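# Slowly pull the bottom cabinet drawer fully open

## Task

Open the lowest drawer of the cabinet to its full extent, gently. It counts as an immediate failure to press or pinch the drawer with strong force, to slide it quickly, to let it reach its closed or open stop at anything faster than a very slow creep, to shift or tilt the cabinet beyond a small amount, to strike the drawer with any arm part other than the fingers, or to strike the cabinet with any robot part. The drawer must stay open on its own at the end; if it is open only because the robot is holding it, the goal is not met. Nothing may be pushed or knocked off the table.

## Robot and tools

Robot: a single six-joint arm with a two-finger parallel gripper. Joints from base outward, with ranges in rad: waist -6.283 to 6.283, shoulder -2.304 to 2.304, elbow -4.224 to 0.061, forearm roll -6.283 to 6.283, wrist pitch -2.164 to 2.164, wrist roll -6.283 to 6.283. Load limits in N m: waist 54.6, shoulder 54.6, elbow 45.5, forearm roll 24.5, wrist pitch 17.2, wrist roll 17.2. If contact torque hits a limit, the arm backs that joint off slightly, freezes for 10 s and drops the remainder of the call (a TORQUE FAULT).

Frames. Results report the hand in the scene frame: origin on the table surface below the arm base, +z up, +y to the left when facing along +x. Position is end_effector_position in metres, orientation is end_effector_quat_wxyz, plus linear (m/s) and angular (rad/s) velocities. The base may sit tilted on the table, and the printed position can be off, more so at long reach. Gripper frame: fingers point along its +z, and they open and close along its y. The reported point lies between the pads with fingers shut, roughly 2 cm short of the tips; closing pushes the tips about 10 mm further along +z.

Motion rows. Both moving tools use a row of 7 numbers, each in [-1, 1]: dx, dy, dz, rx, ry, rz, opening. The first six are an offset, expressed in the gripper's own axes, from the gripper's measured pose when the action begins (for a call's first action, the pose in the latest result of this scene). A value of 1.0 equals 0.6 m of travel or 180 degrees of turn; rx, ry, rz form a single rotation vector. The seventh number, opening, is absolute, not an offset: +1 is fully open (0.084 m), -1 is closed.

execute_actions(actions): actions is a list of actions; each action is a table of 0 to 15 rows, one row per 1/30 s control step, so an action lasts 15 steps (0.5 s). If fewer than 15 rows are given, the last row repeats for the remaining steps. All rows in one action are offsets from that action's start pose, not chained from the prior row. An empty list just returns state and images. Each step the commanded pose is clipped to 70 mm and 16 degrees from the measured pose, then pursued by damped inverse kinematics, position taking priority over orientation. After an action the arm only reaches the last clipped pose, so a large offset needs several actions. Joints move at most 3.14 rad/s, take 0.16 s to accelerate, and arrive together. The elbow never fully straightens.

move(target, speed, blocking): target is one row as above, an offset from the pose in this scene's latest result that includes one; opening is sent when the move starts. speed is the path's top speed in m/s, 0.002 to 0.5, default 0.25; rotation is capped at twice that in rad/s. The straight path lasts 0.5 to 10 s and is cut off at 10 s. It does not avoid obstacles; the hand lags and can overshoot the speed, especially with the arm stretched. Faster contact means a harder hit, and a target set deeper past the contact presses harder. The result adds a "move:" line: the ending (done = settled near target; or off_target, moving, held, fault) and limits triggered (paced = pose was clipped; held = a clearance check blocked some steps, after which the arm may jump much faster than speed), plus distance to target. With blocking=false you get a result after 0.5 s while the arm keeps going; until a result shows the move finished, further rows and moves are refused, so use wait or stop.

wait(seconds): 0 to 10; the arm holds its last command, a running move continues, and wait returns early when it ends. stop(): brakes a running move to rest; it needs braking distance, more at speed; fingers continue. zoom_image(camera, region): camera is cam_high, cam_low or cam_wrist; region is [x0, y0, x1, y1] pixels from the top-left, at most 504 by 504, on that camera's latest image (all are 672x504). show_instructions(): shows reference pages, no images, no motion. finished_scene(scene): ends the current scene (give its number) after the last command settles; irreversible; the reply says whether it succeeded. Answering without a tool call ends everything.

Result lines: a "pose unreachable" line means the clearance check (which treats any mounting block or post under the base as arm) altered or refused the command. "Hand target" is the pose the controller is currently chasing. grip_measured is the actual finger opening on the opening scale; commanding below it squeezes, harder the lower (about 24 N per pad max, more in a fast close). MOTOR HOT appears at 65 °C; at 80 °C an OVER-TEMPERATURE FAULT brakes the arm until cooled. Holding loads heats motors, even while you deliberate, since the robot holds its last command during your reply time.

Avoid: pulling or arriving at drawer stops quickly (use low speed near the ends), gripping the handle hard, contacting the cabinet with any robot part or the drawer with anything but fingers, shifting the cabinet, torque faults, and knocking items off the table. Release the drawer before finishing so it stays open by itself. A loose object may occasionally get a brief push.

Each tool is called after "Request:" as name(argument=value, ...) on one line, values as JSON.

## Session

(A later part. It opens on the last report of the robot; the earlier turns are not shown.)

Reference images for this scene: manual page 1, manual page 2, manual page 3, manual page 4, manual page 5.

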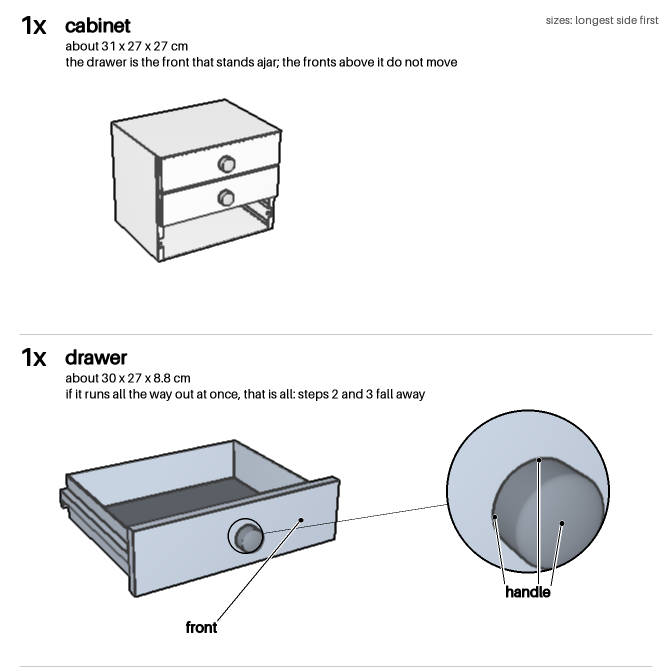

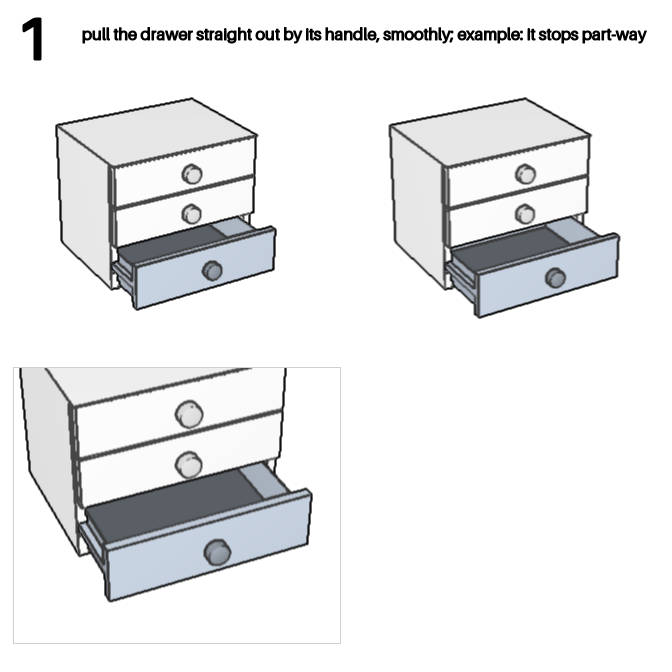

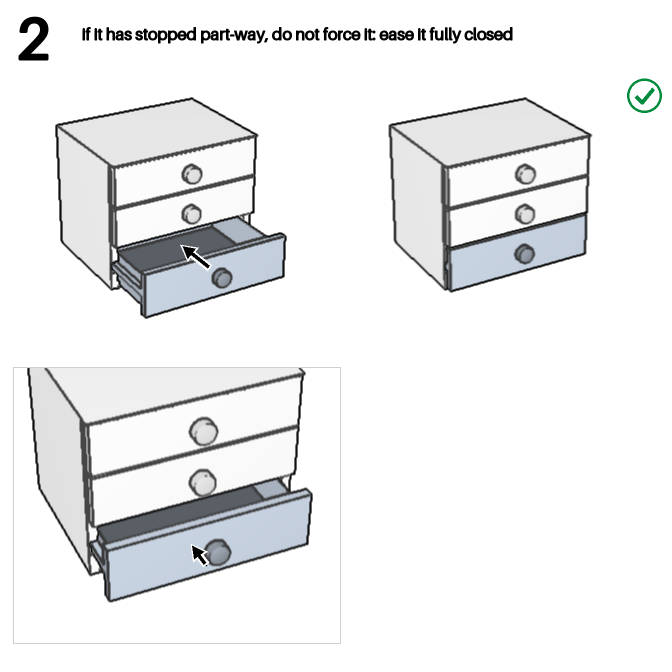

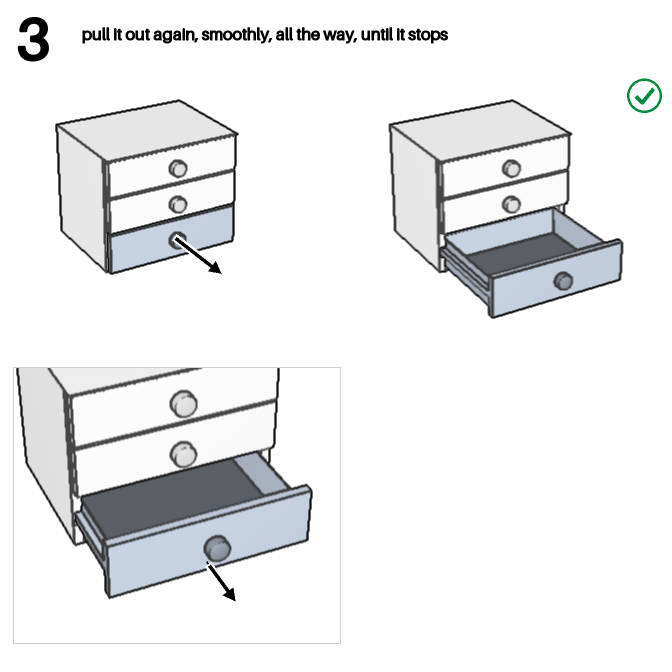

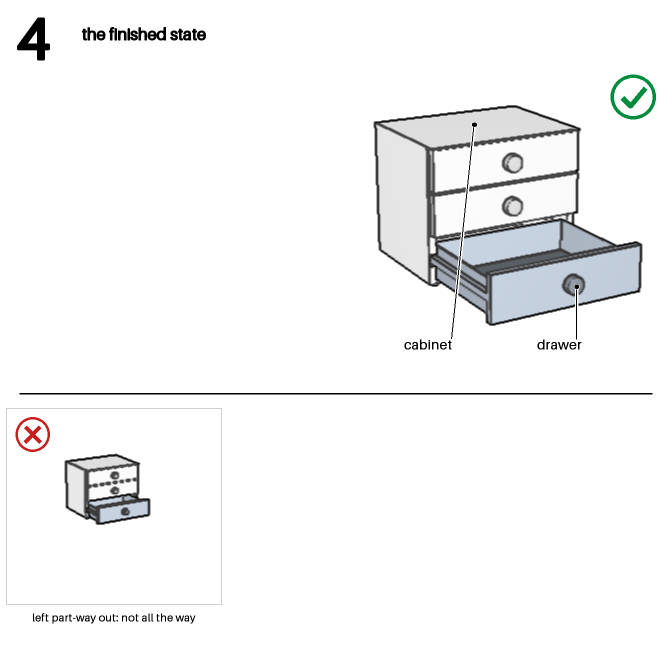

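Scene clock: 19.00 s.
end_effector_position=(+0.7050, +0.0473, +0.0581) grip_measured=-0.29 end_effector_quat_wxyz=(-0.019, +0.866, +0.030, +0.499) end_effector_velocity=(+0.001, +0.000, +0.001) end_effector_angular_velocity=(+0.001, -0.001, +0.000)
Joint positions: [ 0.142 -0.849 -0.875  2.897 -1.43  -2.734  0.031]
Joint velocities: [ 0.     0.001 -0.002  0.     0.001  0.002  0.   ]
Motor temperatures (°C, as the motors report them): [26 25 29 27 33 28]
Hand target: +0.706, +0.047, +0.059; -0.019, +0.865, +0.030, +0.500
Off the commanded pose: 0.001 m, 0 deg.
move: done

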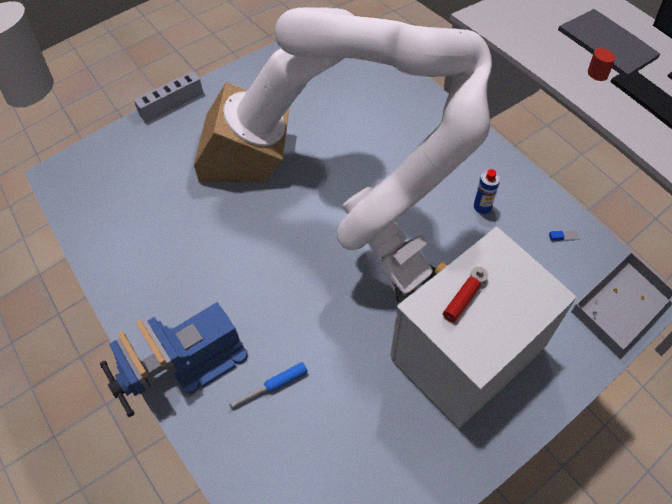

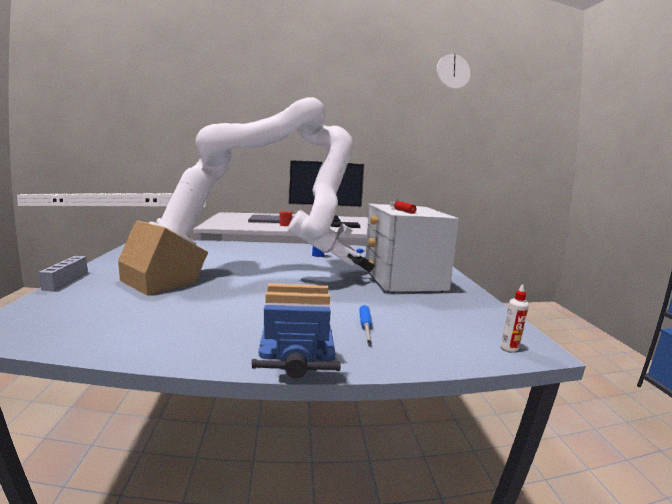

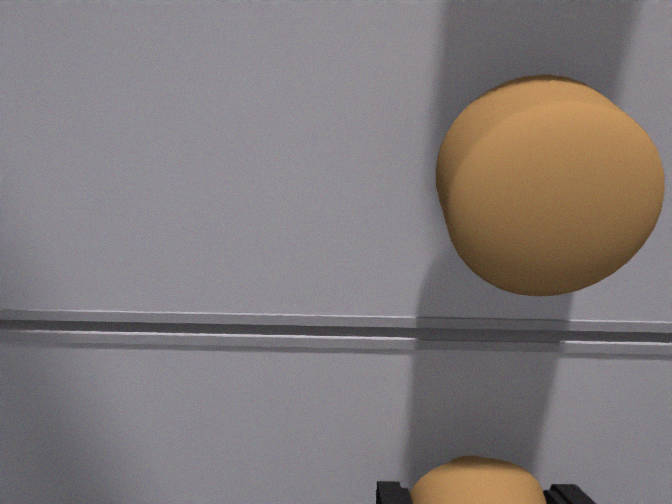

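Request:
move(target=[-0.05,0,-0.0866,0,0,0,-0.35], speed=0.035)

Request:
move(target=[-0.025,0,-0.0433,0,0,0,-0.35], speed=0.025)

Scene clock: 21.20 s.
end_effector_position=(+0.6453, +0.0434, +0.0582) grip_measured=-0.29 end_effector_quat_wxyz=(-0.020, +0.866, +0.030, +0.499) end_effector_velocity=(-0.003, -0.000, -0.000) end_effector_angular_velocity=(-0.002, +0.001, +0.000)
Joint positions: [ 0.137 -0.86  -0.75   2.894 -1.562 -2.767  0.031]
Joint velocities: [-0.    -0.001  0.005 -0.    -0.004 -0.003 -0.   ]
Motor temperatures (°C, as the motors report them): [26 25 29 27 33 28]
Hand target: +0.645, +0.043, +0.058; -0.019, +0.866, +0.030, +0.499
Off the commanded pose: 0.000 m, 0 deg.
move: done

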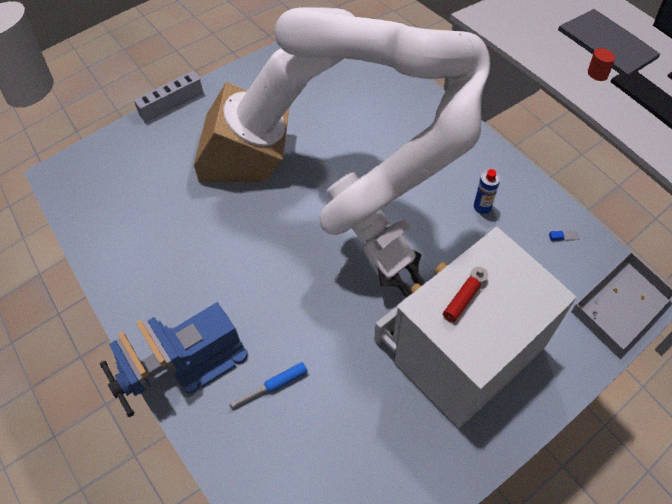

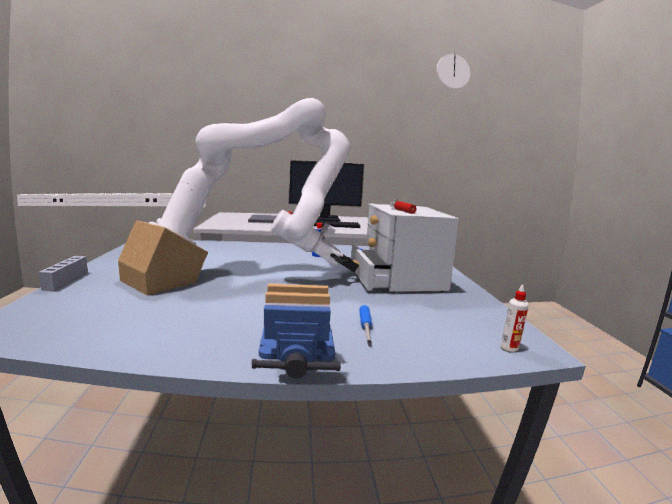

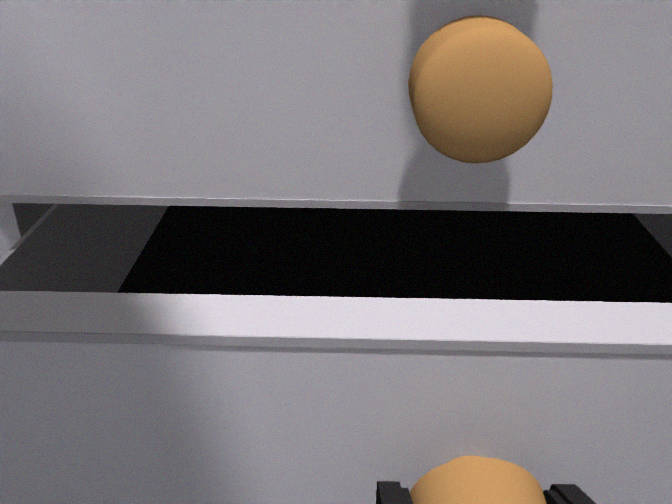

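Scene clock: 22.73 s.
end_effector_position=(+0.6155, +0.0417, +0.0582) grip_measured=-0.29 end_effector_quat_wxyz=(-0.021, +0.866, +0.030, +0.499) end_effector_velocity=(-0.001, -0.000, +0.001) end_effector_angular_velocity=(-0.001, -0.001, +0.000)
Joint positions: [ 0.135 -0.875 -0.694  2.89  -1.632 -2.785  0.031]
Joint velocities: [-0.001 -0.     0.003  0.    -0.004 -0.002 -0.   ]
Motor temperatures (°C, as the motors report them): [26 25 29 27 33 28]
Hand target: +0.615, +0.041, +0.058; -0.020, +0.866, +0.030, +0.499
Off the commanded pose: 0.000 m, 0 deg.
move: done

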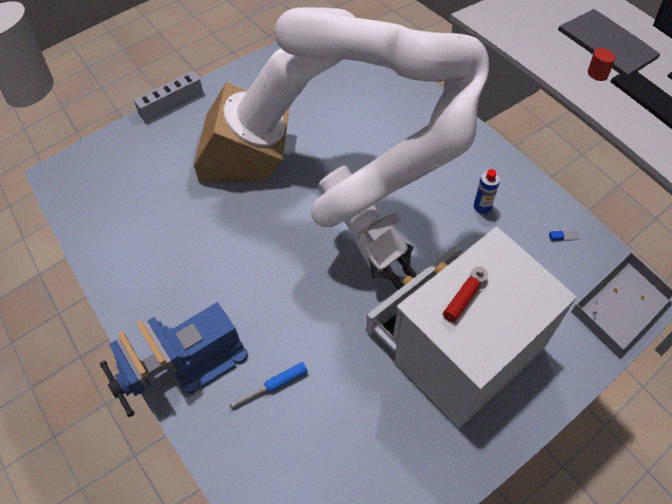

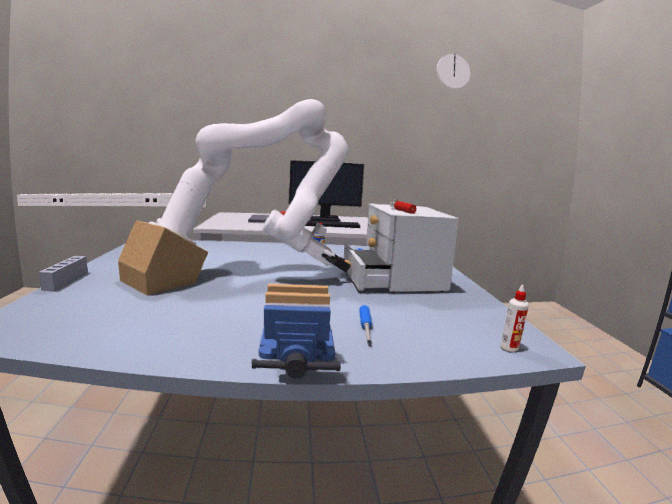

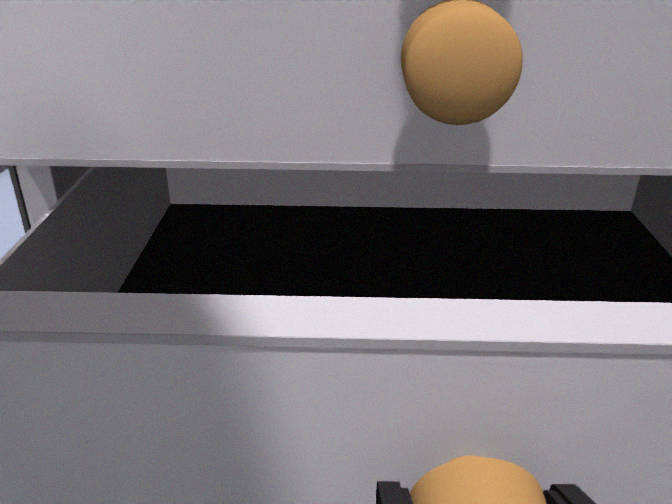

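Request:
move(target=[-0.0167,0,-0.029,0,0,0,-0.35], speed=0.02)

Request:
move(target=[-0.0125,0,-0.0217,0,0,0,-0.35], speed=0.02)

Scene clock: 24.17 s.
end_effector_position=(+0.5956, +0.0405, +0.0582) grip_measured=-0.29 end_effector_quat_wxyz=(-0.021, +0.866, +0.031, +0.499) end_effector_velocity=(-0.001, +0.000, +0.001) end_effector_angular_velocity=(-0.001, -0.004, +0.001)
Joint positions: [ 0.133 -0.889 -0.659  2.886 -1.679 -2.798  0.031]
Joint velocities: [-0.     0.001  0.003  0.001 -0.005 -0.002 -0.   ]
Motor temperatures (°C, as the motors report them): [26 25 29 27 33 28]
Hand target: +0.596, +0.040, +0.058; -0.021, +0.866, +0.030, +0.499
Off the commanded pose: 0.000 m, 0 deg.
move: done

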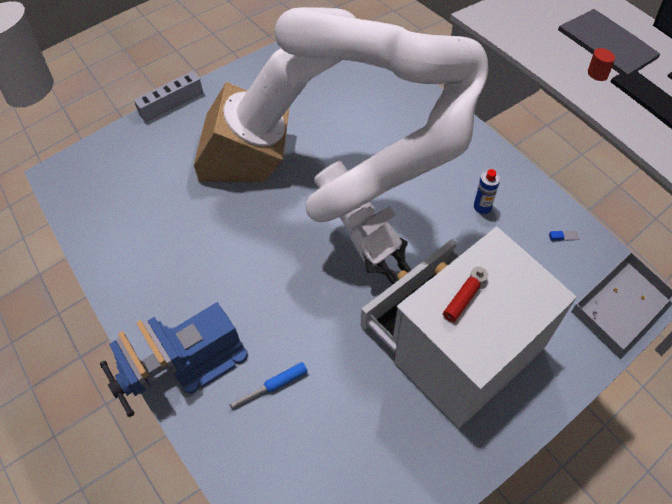

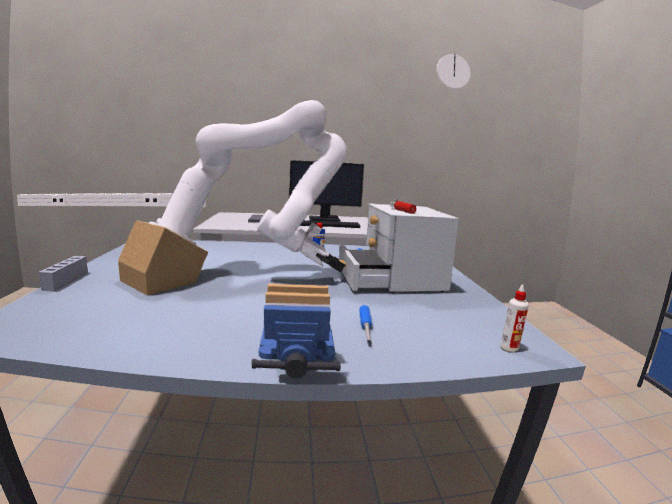

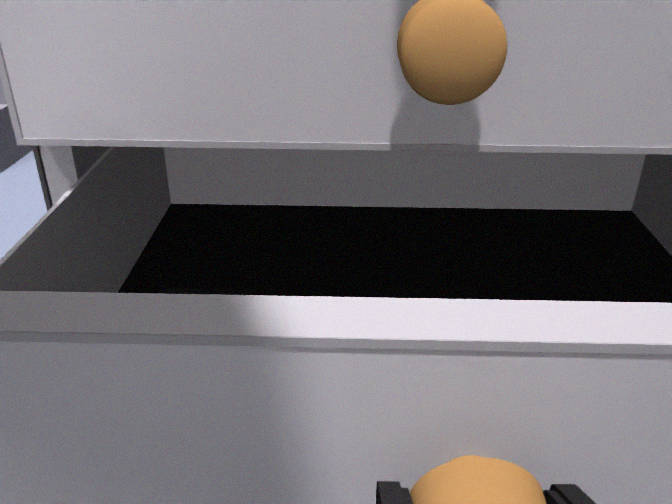

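Scene clock: 25.20 s.
end_effector_position=(+0.5808, +0.0397, +0.0583) grip_measured=-0.29 end_effector_quat_wxyz=(-0.021, +0.866, +0.031, +0.498) end_effector_velocity=(-0.002, -0.000, +0.001) end_effector_angular_velocity=(-0.000, -0.001, +0.000)
Joint positions: [ 0.131 -0.901 -0.634  2.882 -1.715 -2.807  0.031]
Joint velocities: [-0.    -0.001  0.004 -0.    -0.006 -0.002  0.   ]
Motor temperatures (°C, as the motors report them): [26 25 29 27 33 28]
Hand target: +0.581, +0.039, +0.058; -0.021, +0.866, +0.031, +0.499
Off the commanded pose: 0.000 m, 0 deg.
move: done

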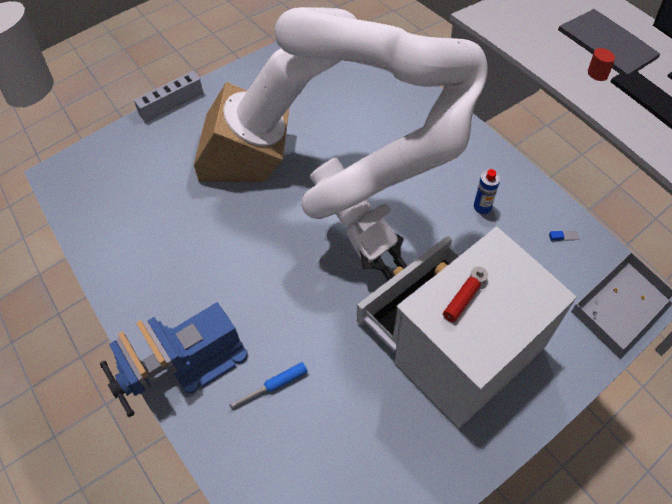

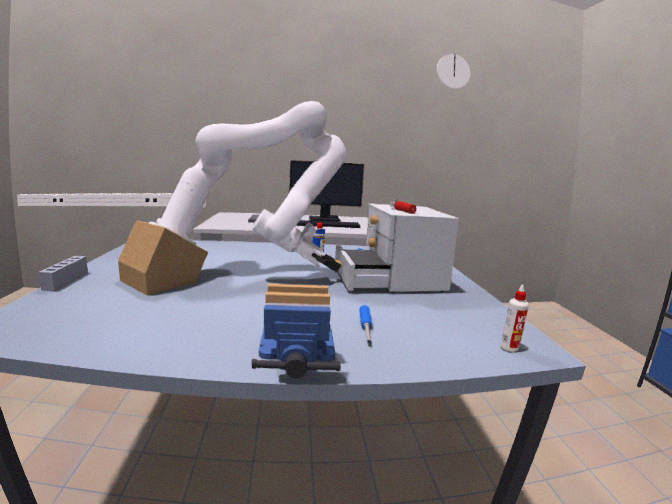

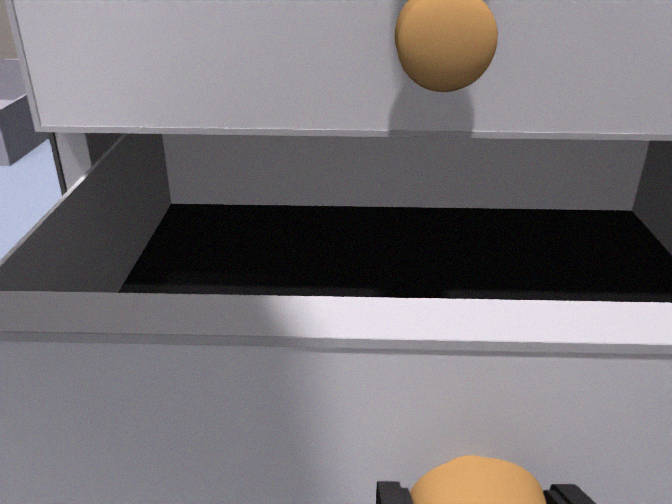

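Request:
move(target=[-0.0167,0,-0.029,0,0,0,-0.35], speed=0.02)

Request:
move(target=[-0.0167,0,-0.029,0,0,0,-0.35], speed=0.015)

Request:
move(target=[-0.01,0,-0.0173,0,0,0,-0.35], speed=0.008)

Scene clock: 26.67 s.
end_effector_position=(+0.5609, +0.0385, +0.0583) grip_measured=-0.29 end_effector_quat_wxyz=(-0.022, +0.866, +0.031, +0.498) end_effector_velocity=(-0.002, +0.000, +0.000) end_effector_angular_velocity=(-0.000, -0.000, +0.001)
Joint positions: [ 0.128 -0.921 -0.602  2.876 -1.765 -2.822  0.031]
Joint velocities: [ 0.    -0.002  0.003 -0.001 -0.005 -0.002 -0.   ]
Motor temperatures (°C, as the motors report them): [26 25 29 27 33 28]
Hand target: +0.561, +0.038, +0.058; -0.021, +0.866, +0.031, +0.498
Off the commanded pose: 0.000 m, 0 deg.
move: done

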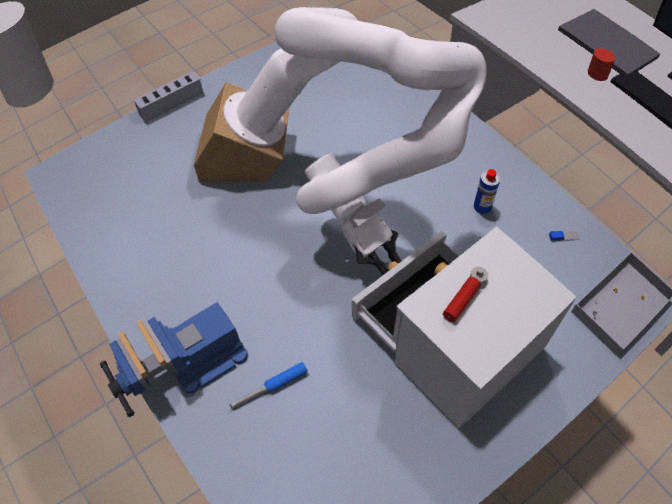

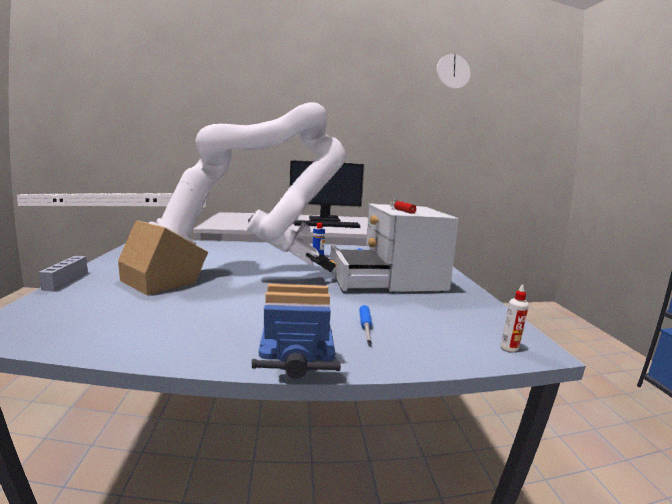

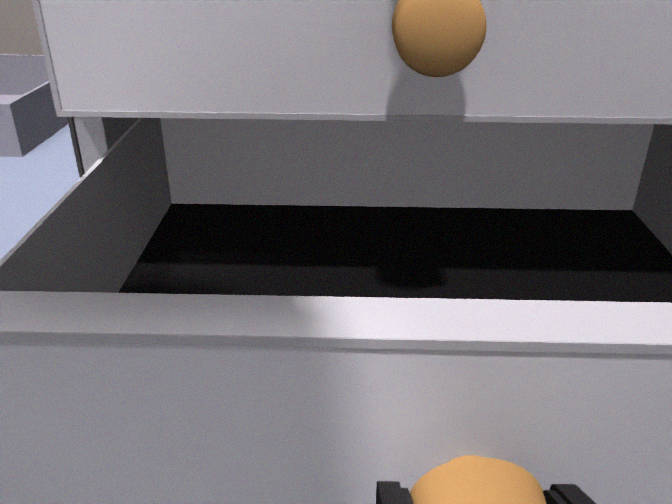

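Scene clock: 28.30 s.
end_effector_position=(+0.5410, +0.0370, +0.0583) grip_measured=-0.29 end_effector_quat_wxyz=(-0.022, +0.866, +0.031, +0.498) end_effector_velocity=(-0.001, -0.001, +0.001) end_effector_angular_velocity=(-0.002, -0.002, -0.001)
Joint positions: [ 0.125 -0.944 -0.572  2.869 -1.815 -2.837  0.031]
Joint velocities: [-0.    -0.001  0.002  0.002 -0.004 -0.001  0.   ]
Motor temperatures (°C, as the motors report them): [26 25 29 27 33 28]
Hand target: +0.541, +0.037, +0.058; -0.022, +0.866, +0.031, +0.498
Off the commanded pose: 0.000 m, 0 deg.
move: done

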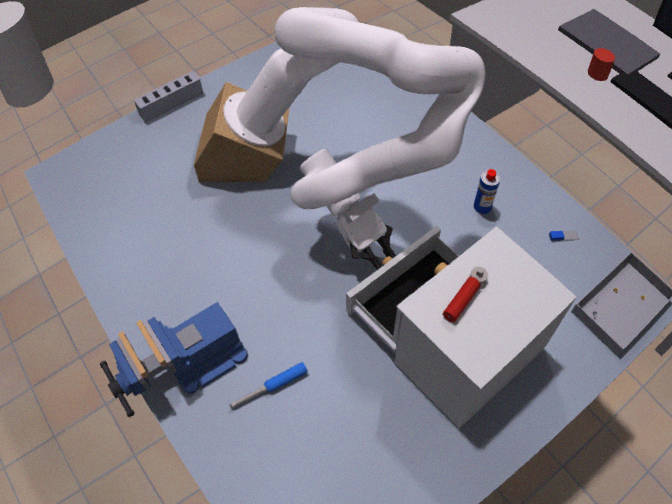

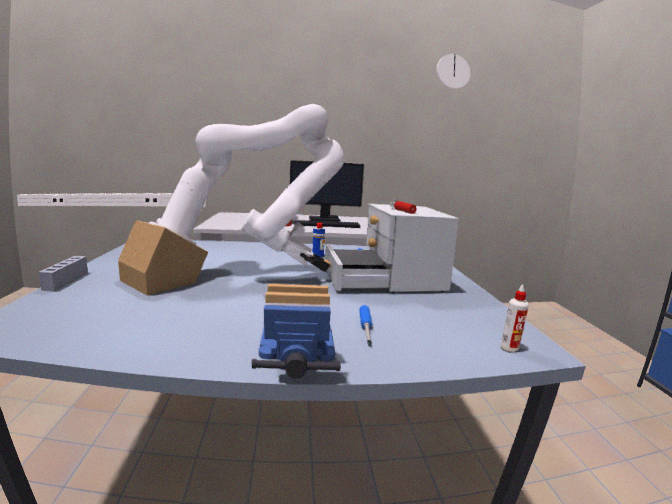

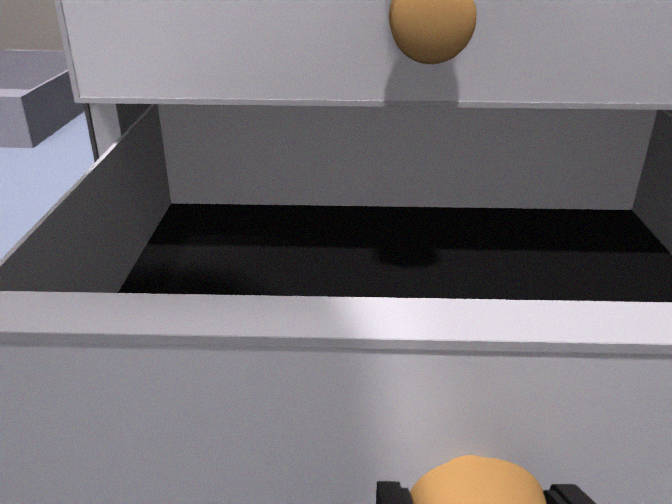

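Scene clock: 30.03 s.
end_effector_position=(+0.5292, +0.0362, +0.0583) grip_measured=-0.29 end_effector_quat_wxyz=(-0.022, +0.866, +0.031, +0.498) end_effector_velocity=(-0.001, -0.001, +0.001) end_effector_angular_velocity=(-0.002, -0.002, -0.002)
Joint positions: [ 0.123 -0.96  -0.555  2.864 -1.846 -2.847  0.031]
Joint velocities: [-0.002 -0.002  0.002  0.001 -0.005 -0.002  0.   ]
Motor temperatures (°C, as the motors report them): [26 25 29 27 33 28]
Hand target: +0.529, +0.036, +0.058; -0.022, +0.866, +0.031, +0.498
Off the commanded pose: 0.000 m, 0 deg.
move: done

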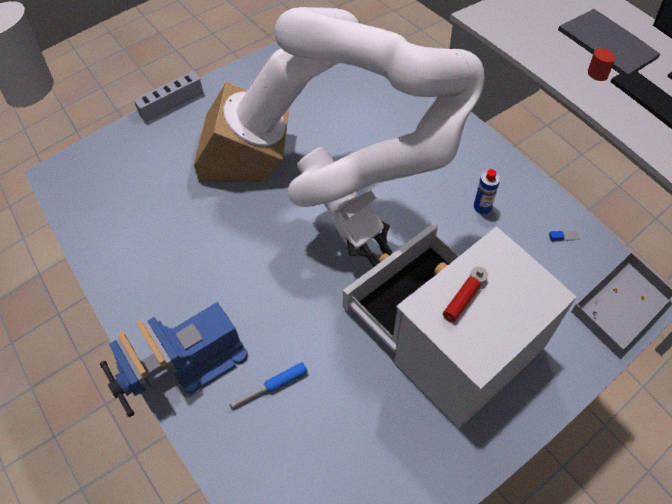

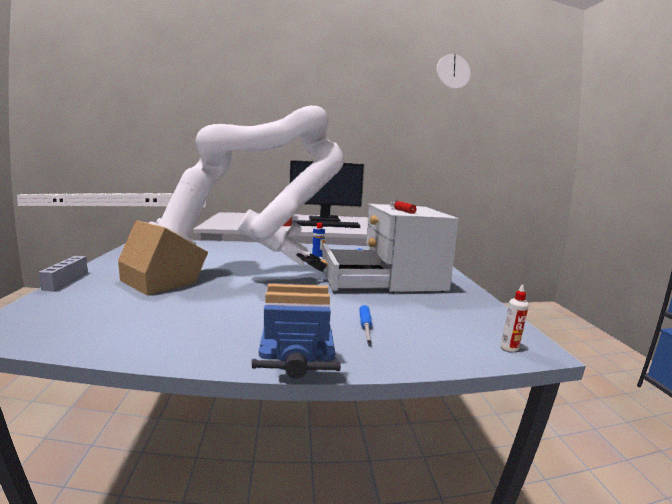

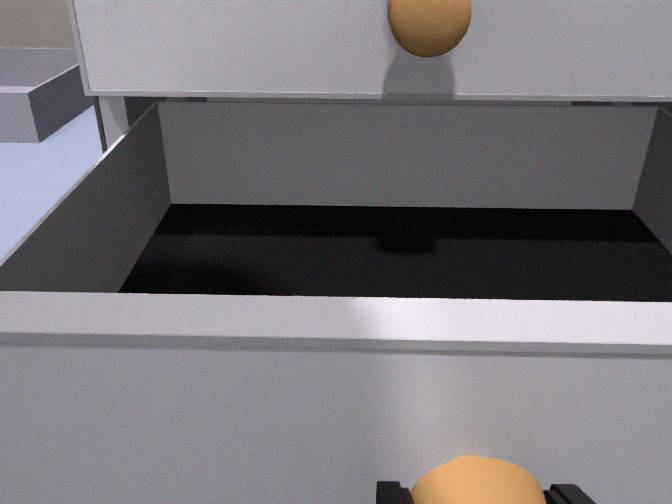

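Request:
move(target=[-0.0083,0,-0.0144,0,0,0,-0.35], speed=0.008)

Request:
move(target=[-0.0067,0,-0.0115,0,0,0,-0.35], speed=0.008)

Scene clock: 31.67 s.
end_effector_position=(+0.5194, +0.0356, +0.0583) grip_measured=-0.29 end_effector_quat_wxyz=(-0.022, +0.866, +0.031, +0.498) end_effector_velocity=(-0.002, -0.001, -0.000) end_effector_angular_velocity=(-0.000, +0.001, -0.001)
Joint positions: [ 0.121 -0.974 -0.542  2.86  -1.872 -2.855  0.031]
Joint velocities: [-0.001 -0.004  0.002 -0.    -0.005 -0.002 -0.   ]
Motor temperatures (°C, as the motors report them): [26 25 29 27 33 28]
Hand target: +0.519, +0.036, +0.058; -0.022, +0.866, +0.031, +0.498
Off the commanded pose: 0.000 m, 0 deg.
move: done

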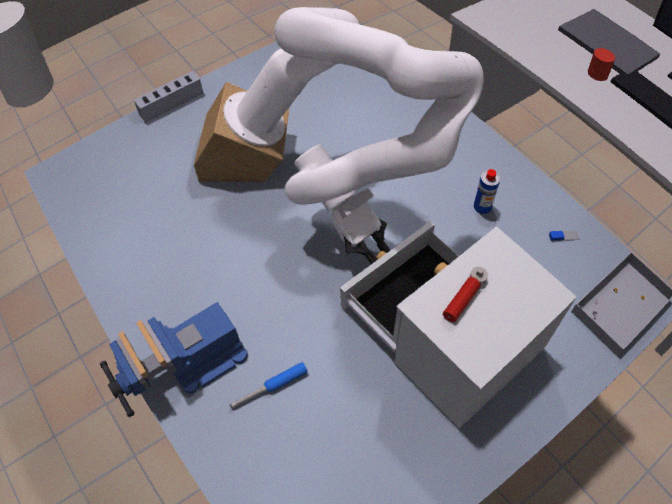

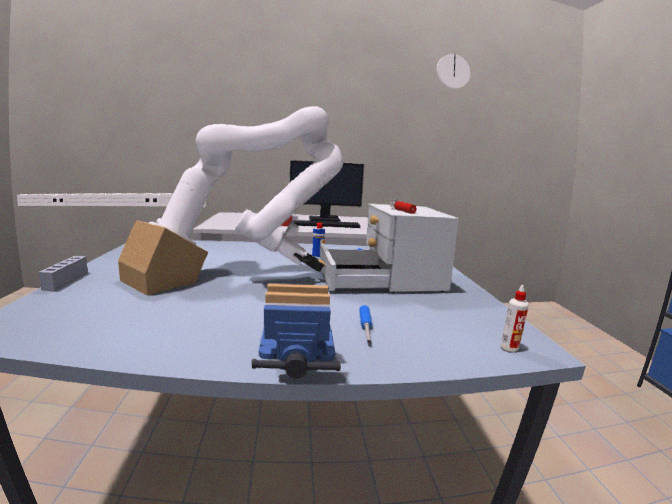

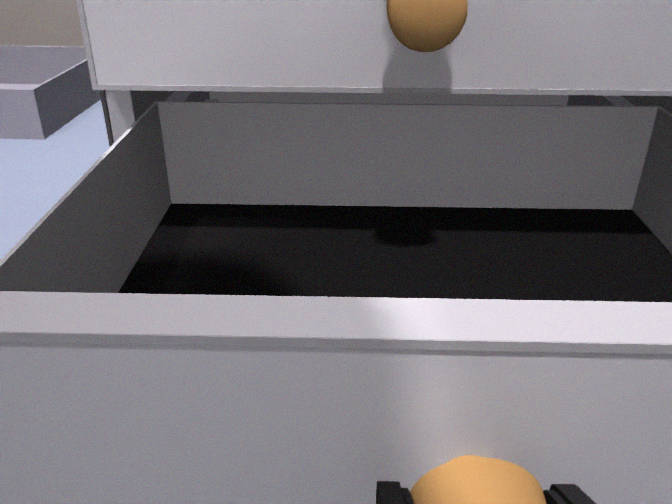

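Scene clock: 32.90 s.
end_effector_position=(+0.5116, +0.0352, +0.0583) grip_measured=-0.29 end_effector_quat_wxyz=(-0.023, +0.866, +0.031, +0.498) end_effector_velocity=(-0.003, +0.000, -0.000) end_effector_angular_velocity=(-0.000, +0.002, -0.000)
Joint positions: [ 0.12  -0.985 -0.532  2.856 -1.893 -2.862  0.031]
Joint velocities: [ 0.001 -0.003  0.004  0.    -0.005 -0.002  0.   ]
Motor temperatures (°C, as the motors report them): [26 25 29 27 33 28]
Hand target: +0.511, +0.035, +0.058; -0.022, +0.866, +0.031, +0.498
Off the commanded pose: 0.000 m, 0 deg.
move: done

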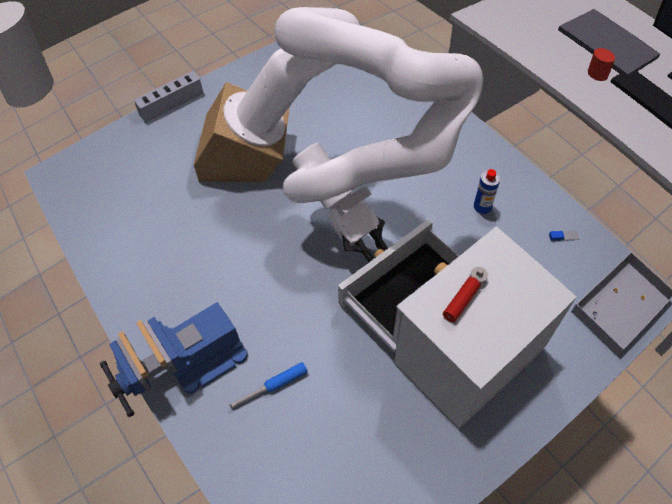

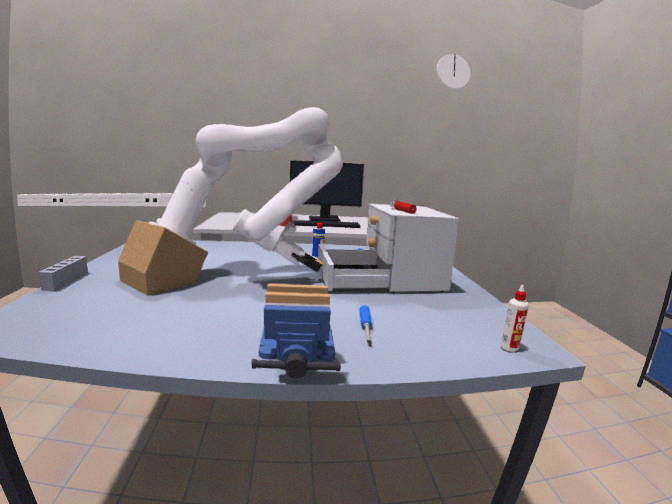

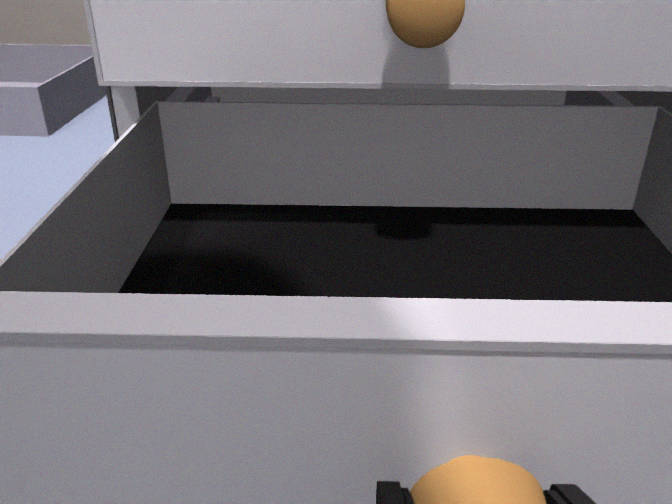

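Request:
move(target=[-0.0067,0,-0.0115,0,0,0,-0.35], speed=0.008)

Scene clock: 34.50 s.
end_effector_position=(+0.5038, +0.0347, +0.0583) grip_measured=-0.29 end_effector_quat_wxyz=(-0.023, +0.866, +0.031, +0.498) end_effector_velocity=(-0.002, -0.000, +0.001) end_effector_angular_velocity=(-0.001, -0.001, -0.000)
Joint positions: [ 0.118 -0.998 -0.522  2.852 -1.914 -2.87   0.031]
Joint velocities: [-0.001 -0.     0.004 -0.    -0.005 -0.002  0.   ]
Motor temperatures (°C, as the motors report them): [26 25 29 27 33 28]
Hand target: +0.504, +0.035, +0.058; -0.023, +0.866, +0.031, +0.498
Off the commanded pose: 0.000 m, 0 deg.
move: done

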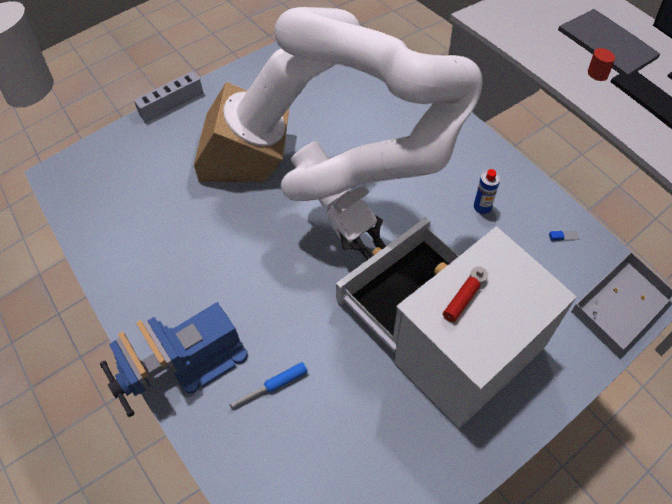

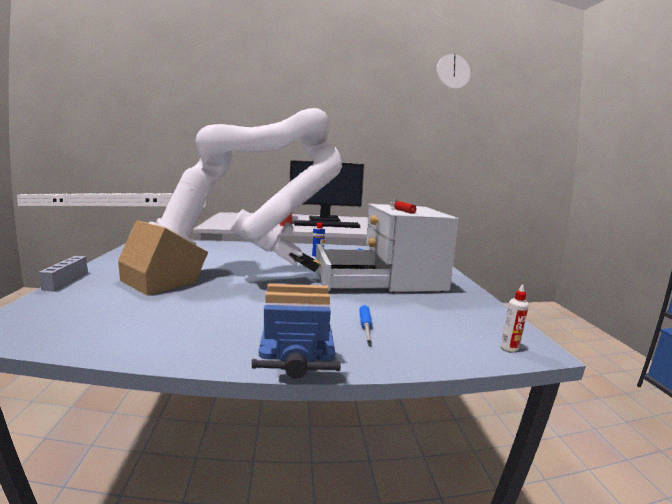

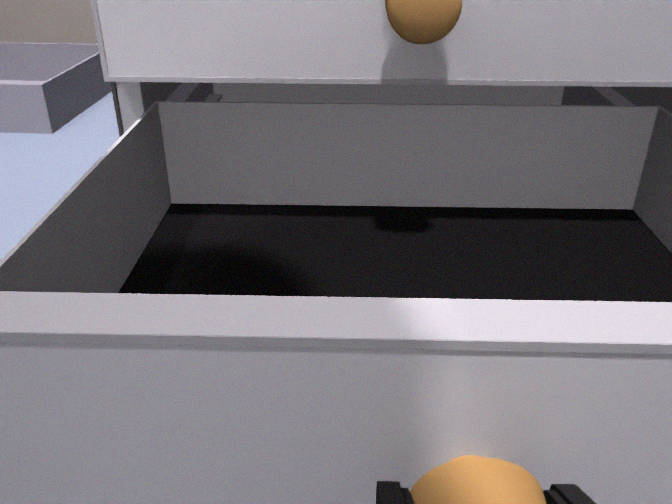

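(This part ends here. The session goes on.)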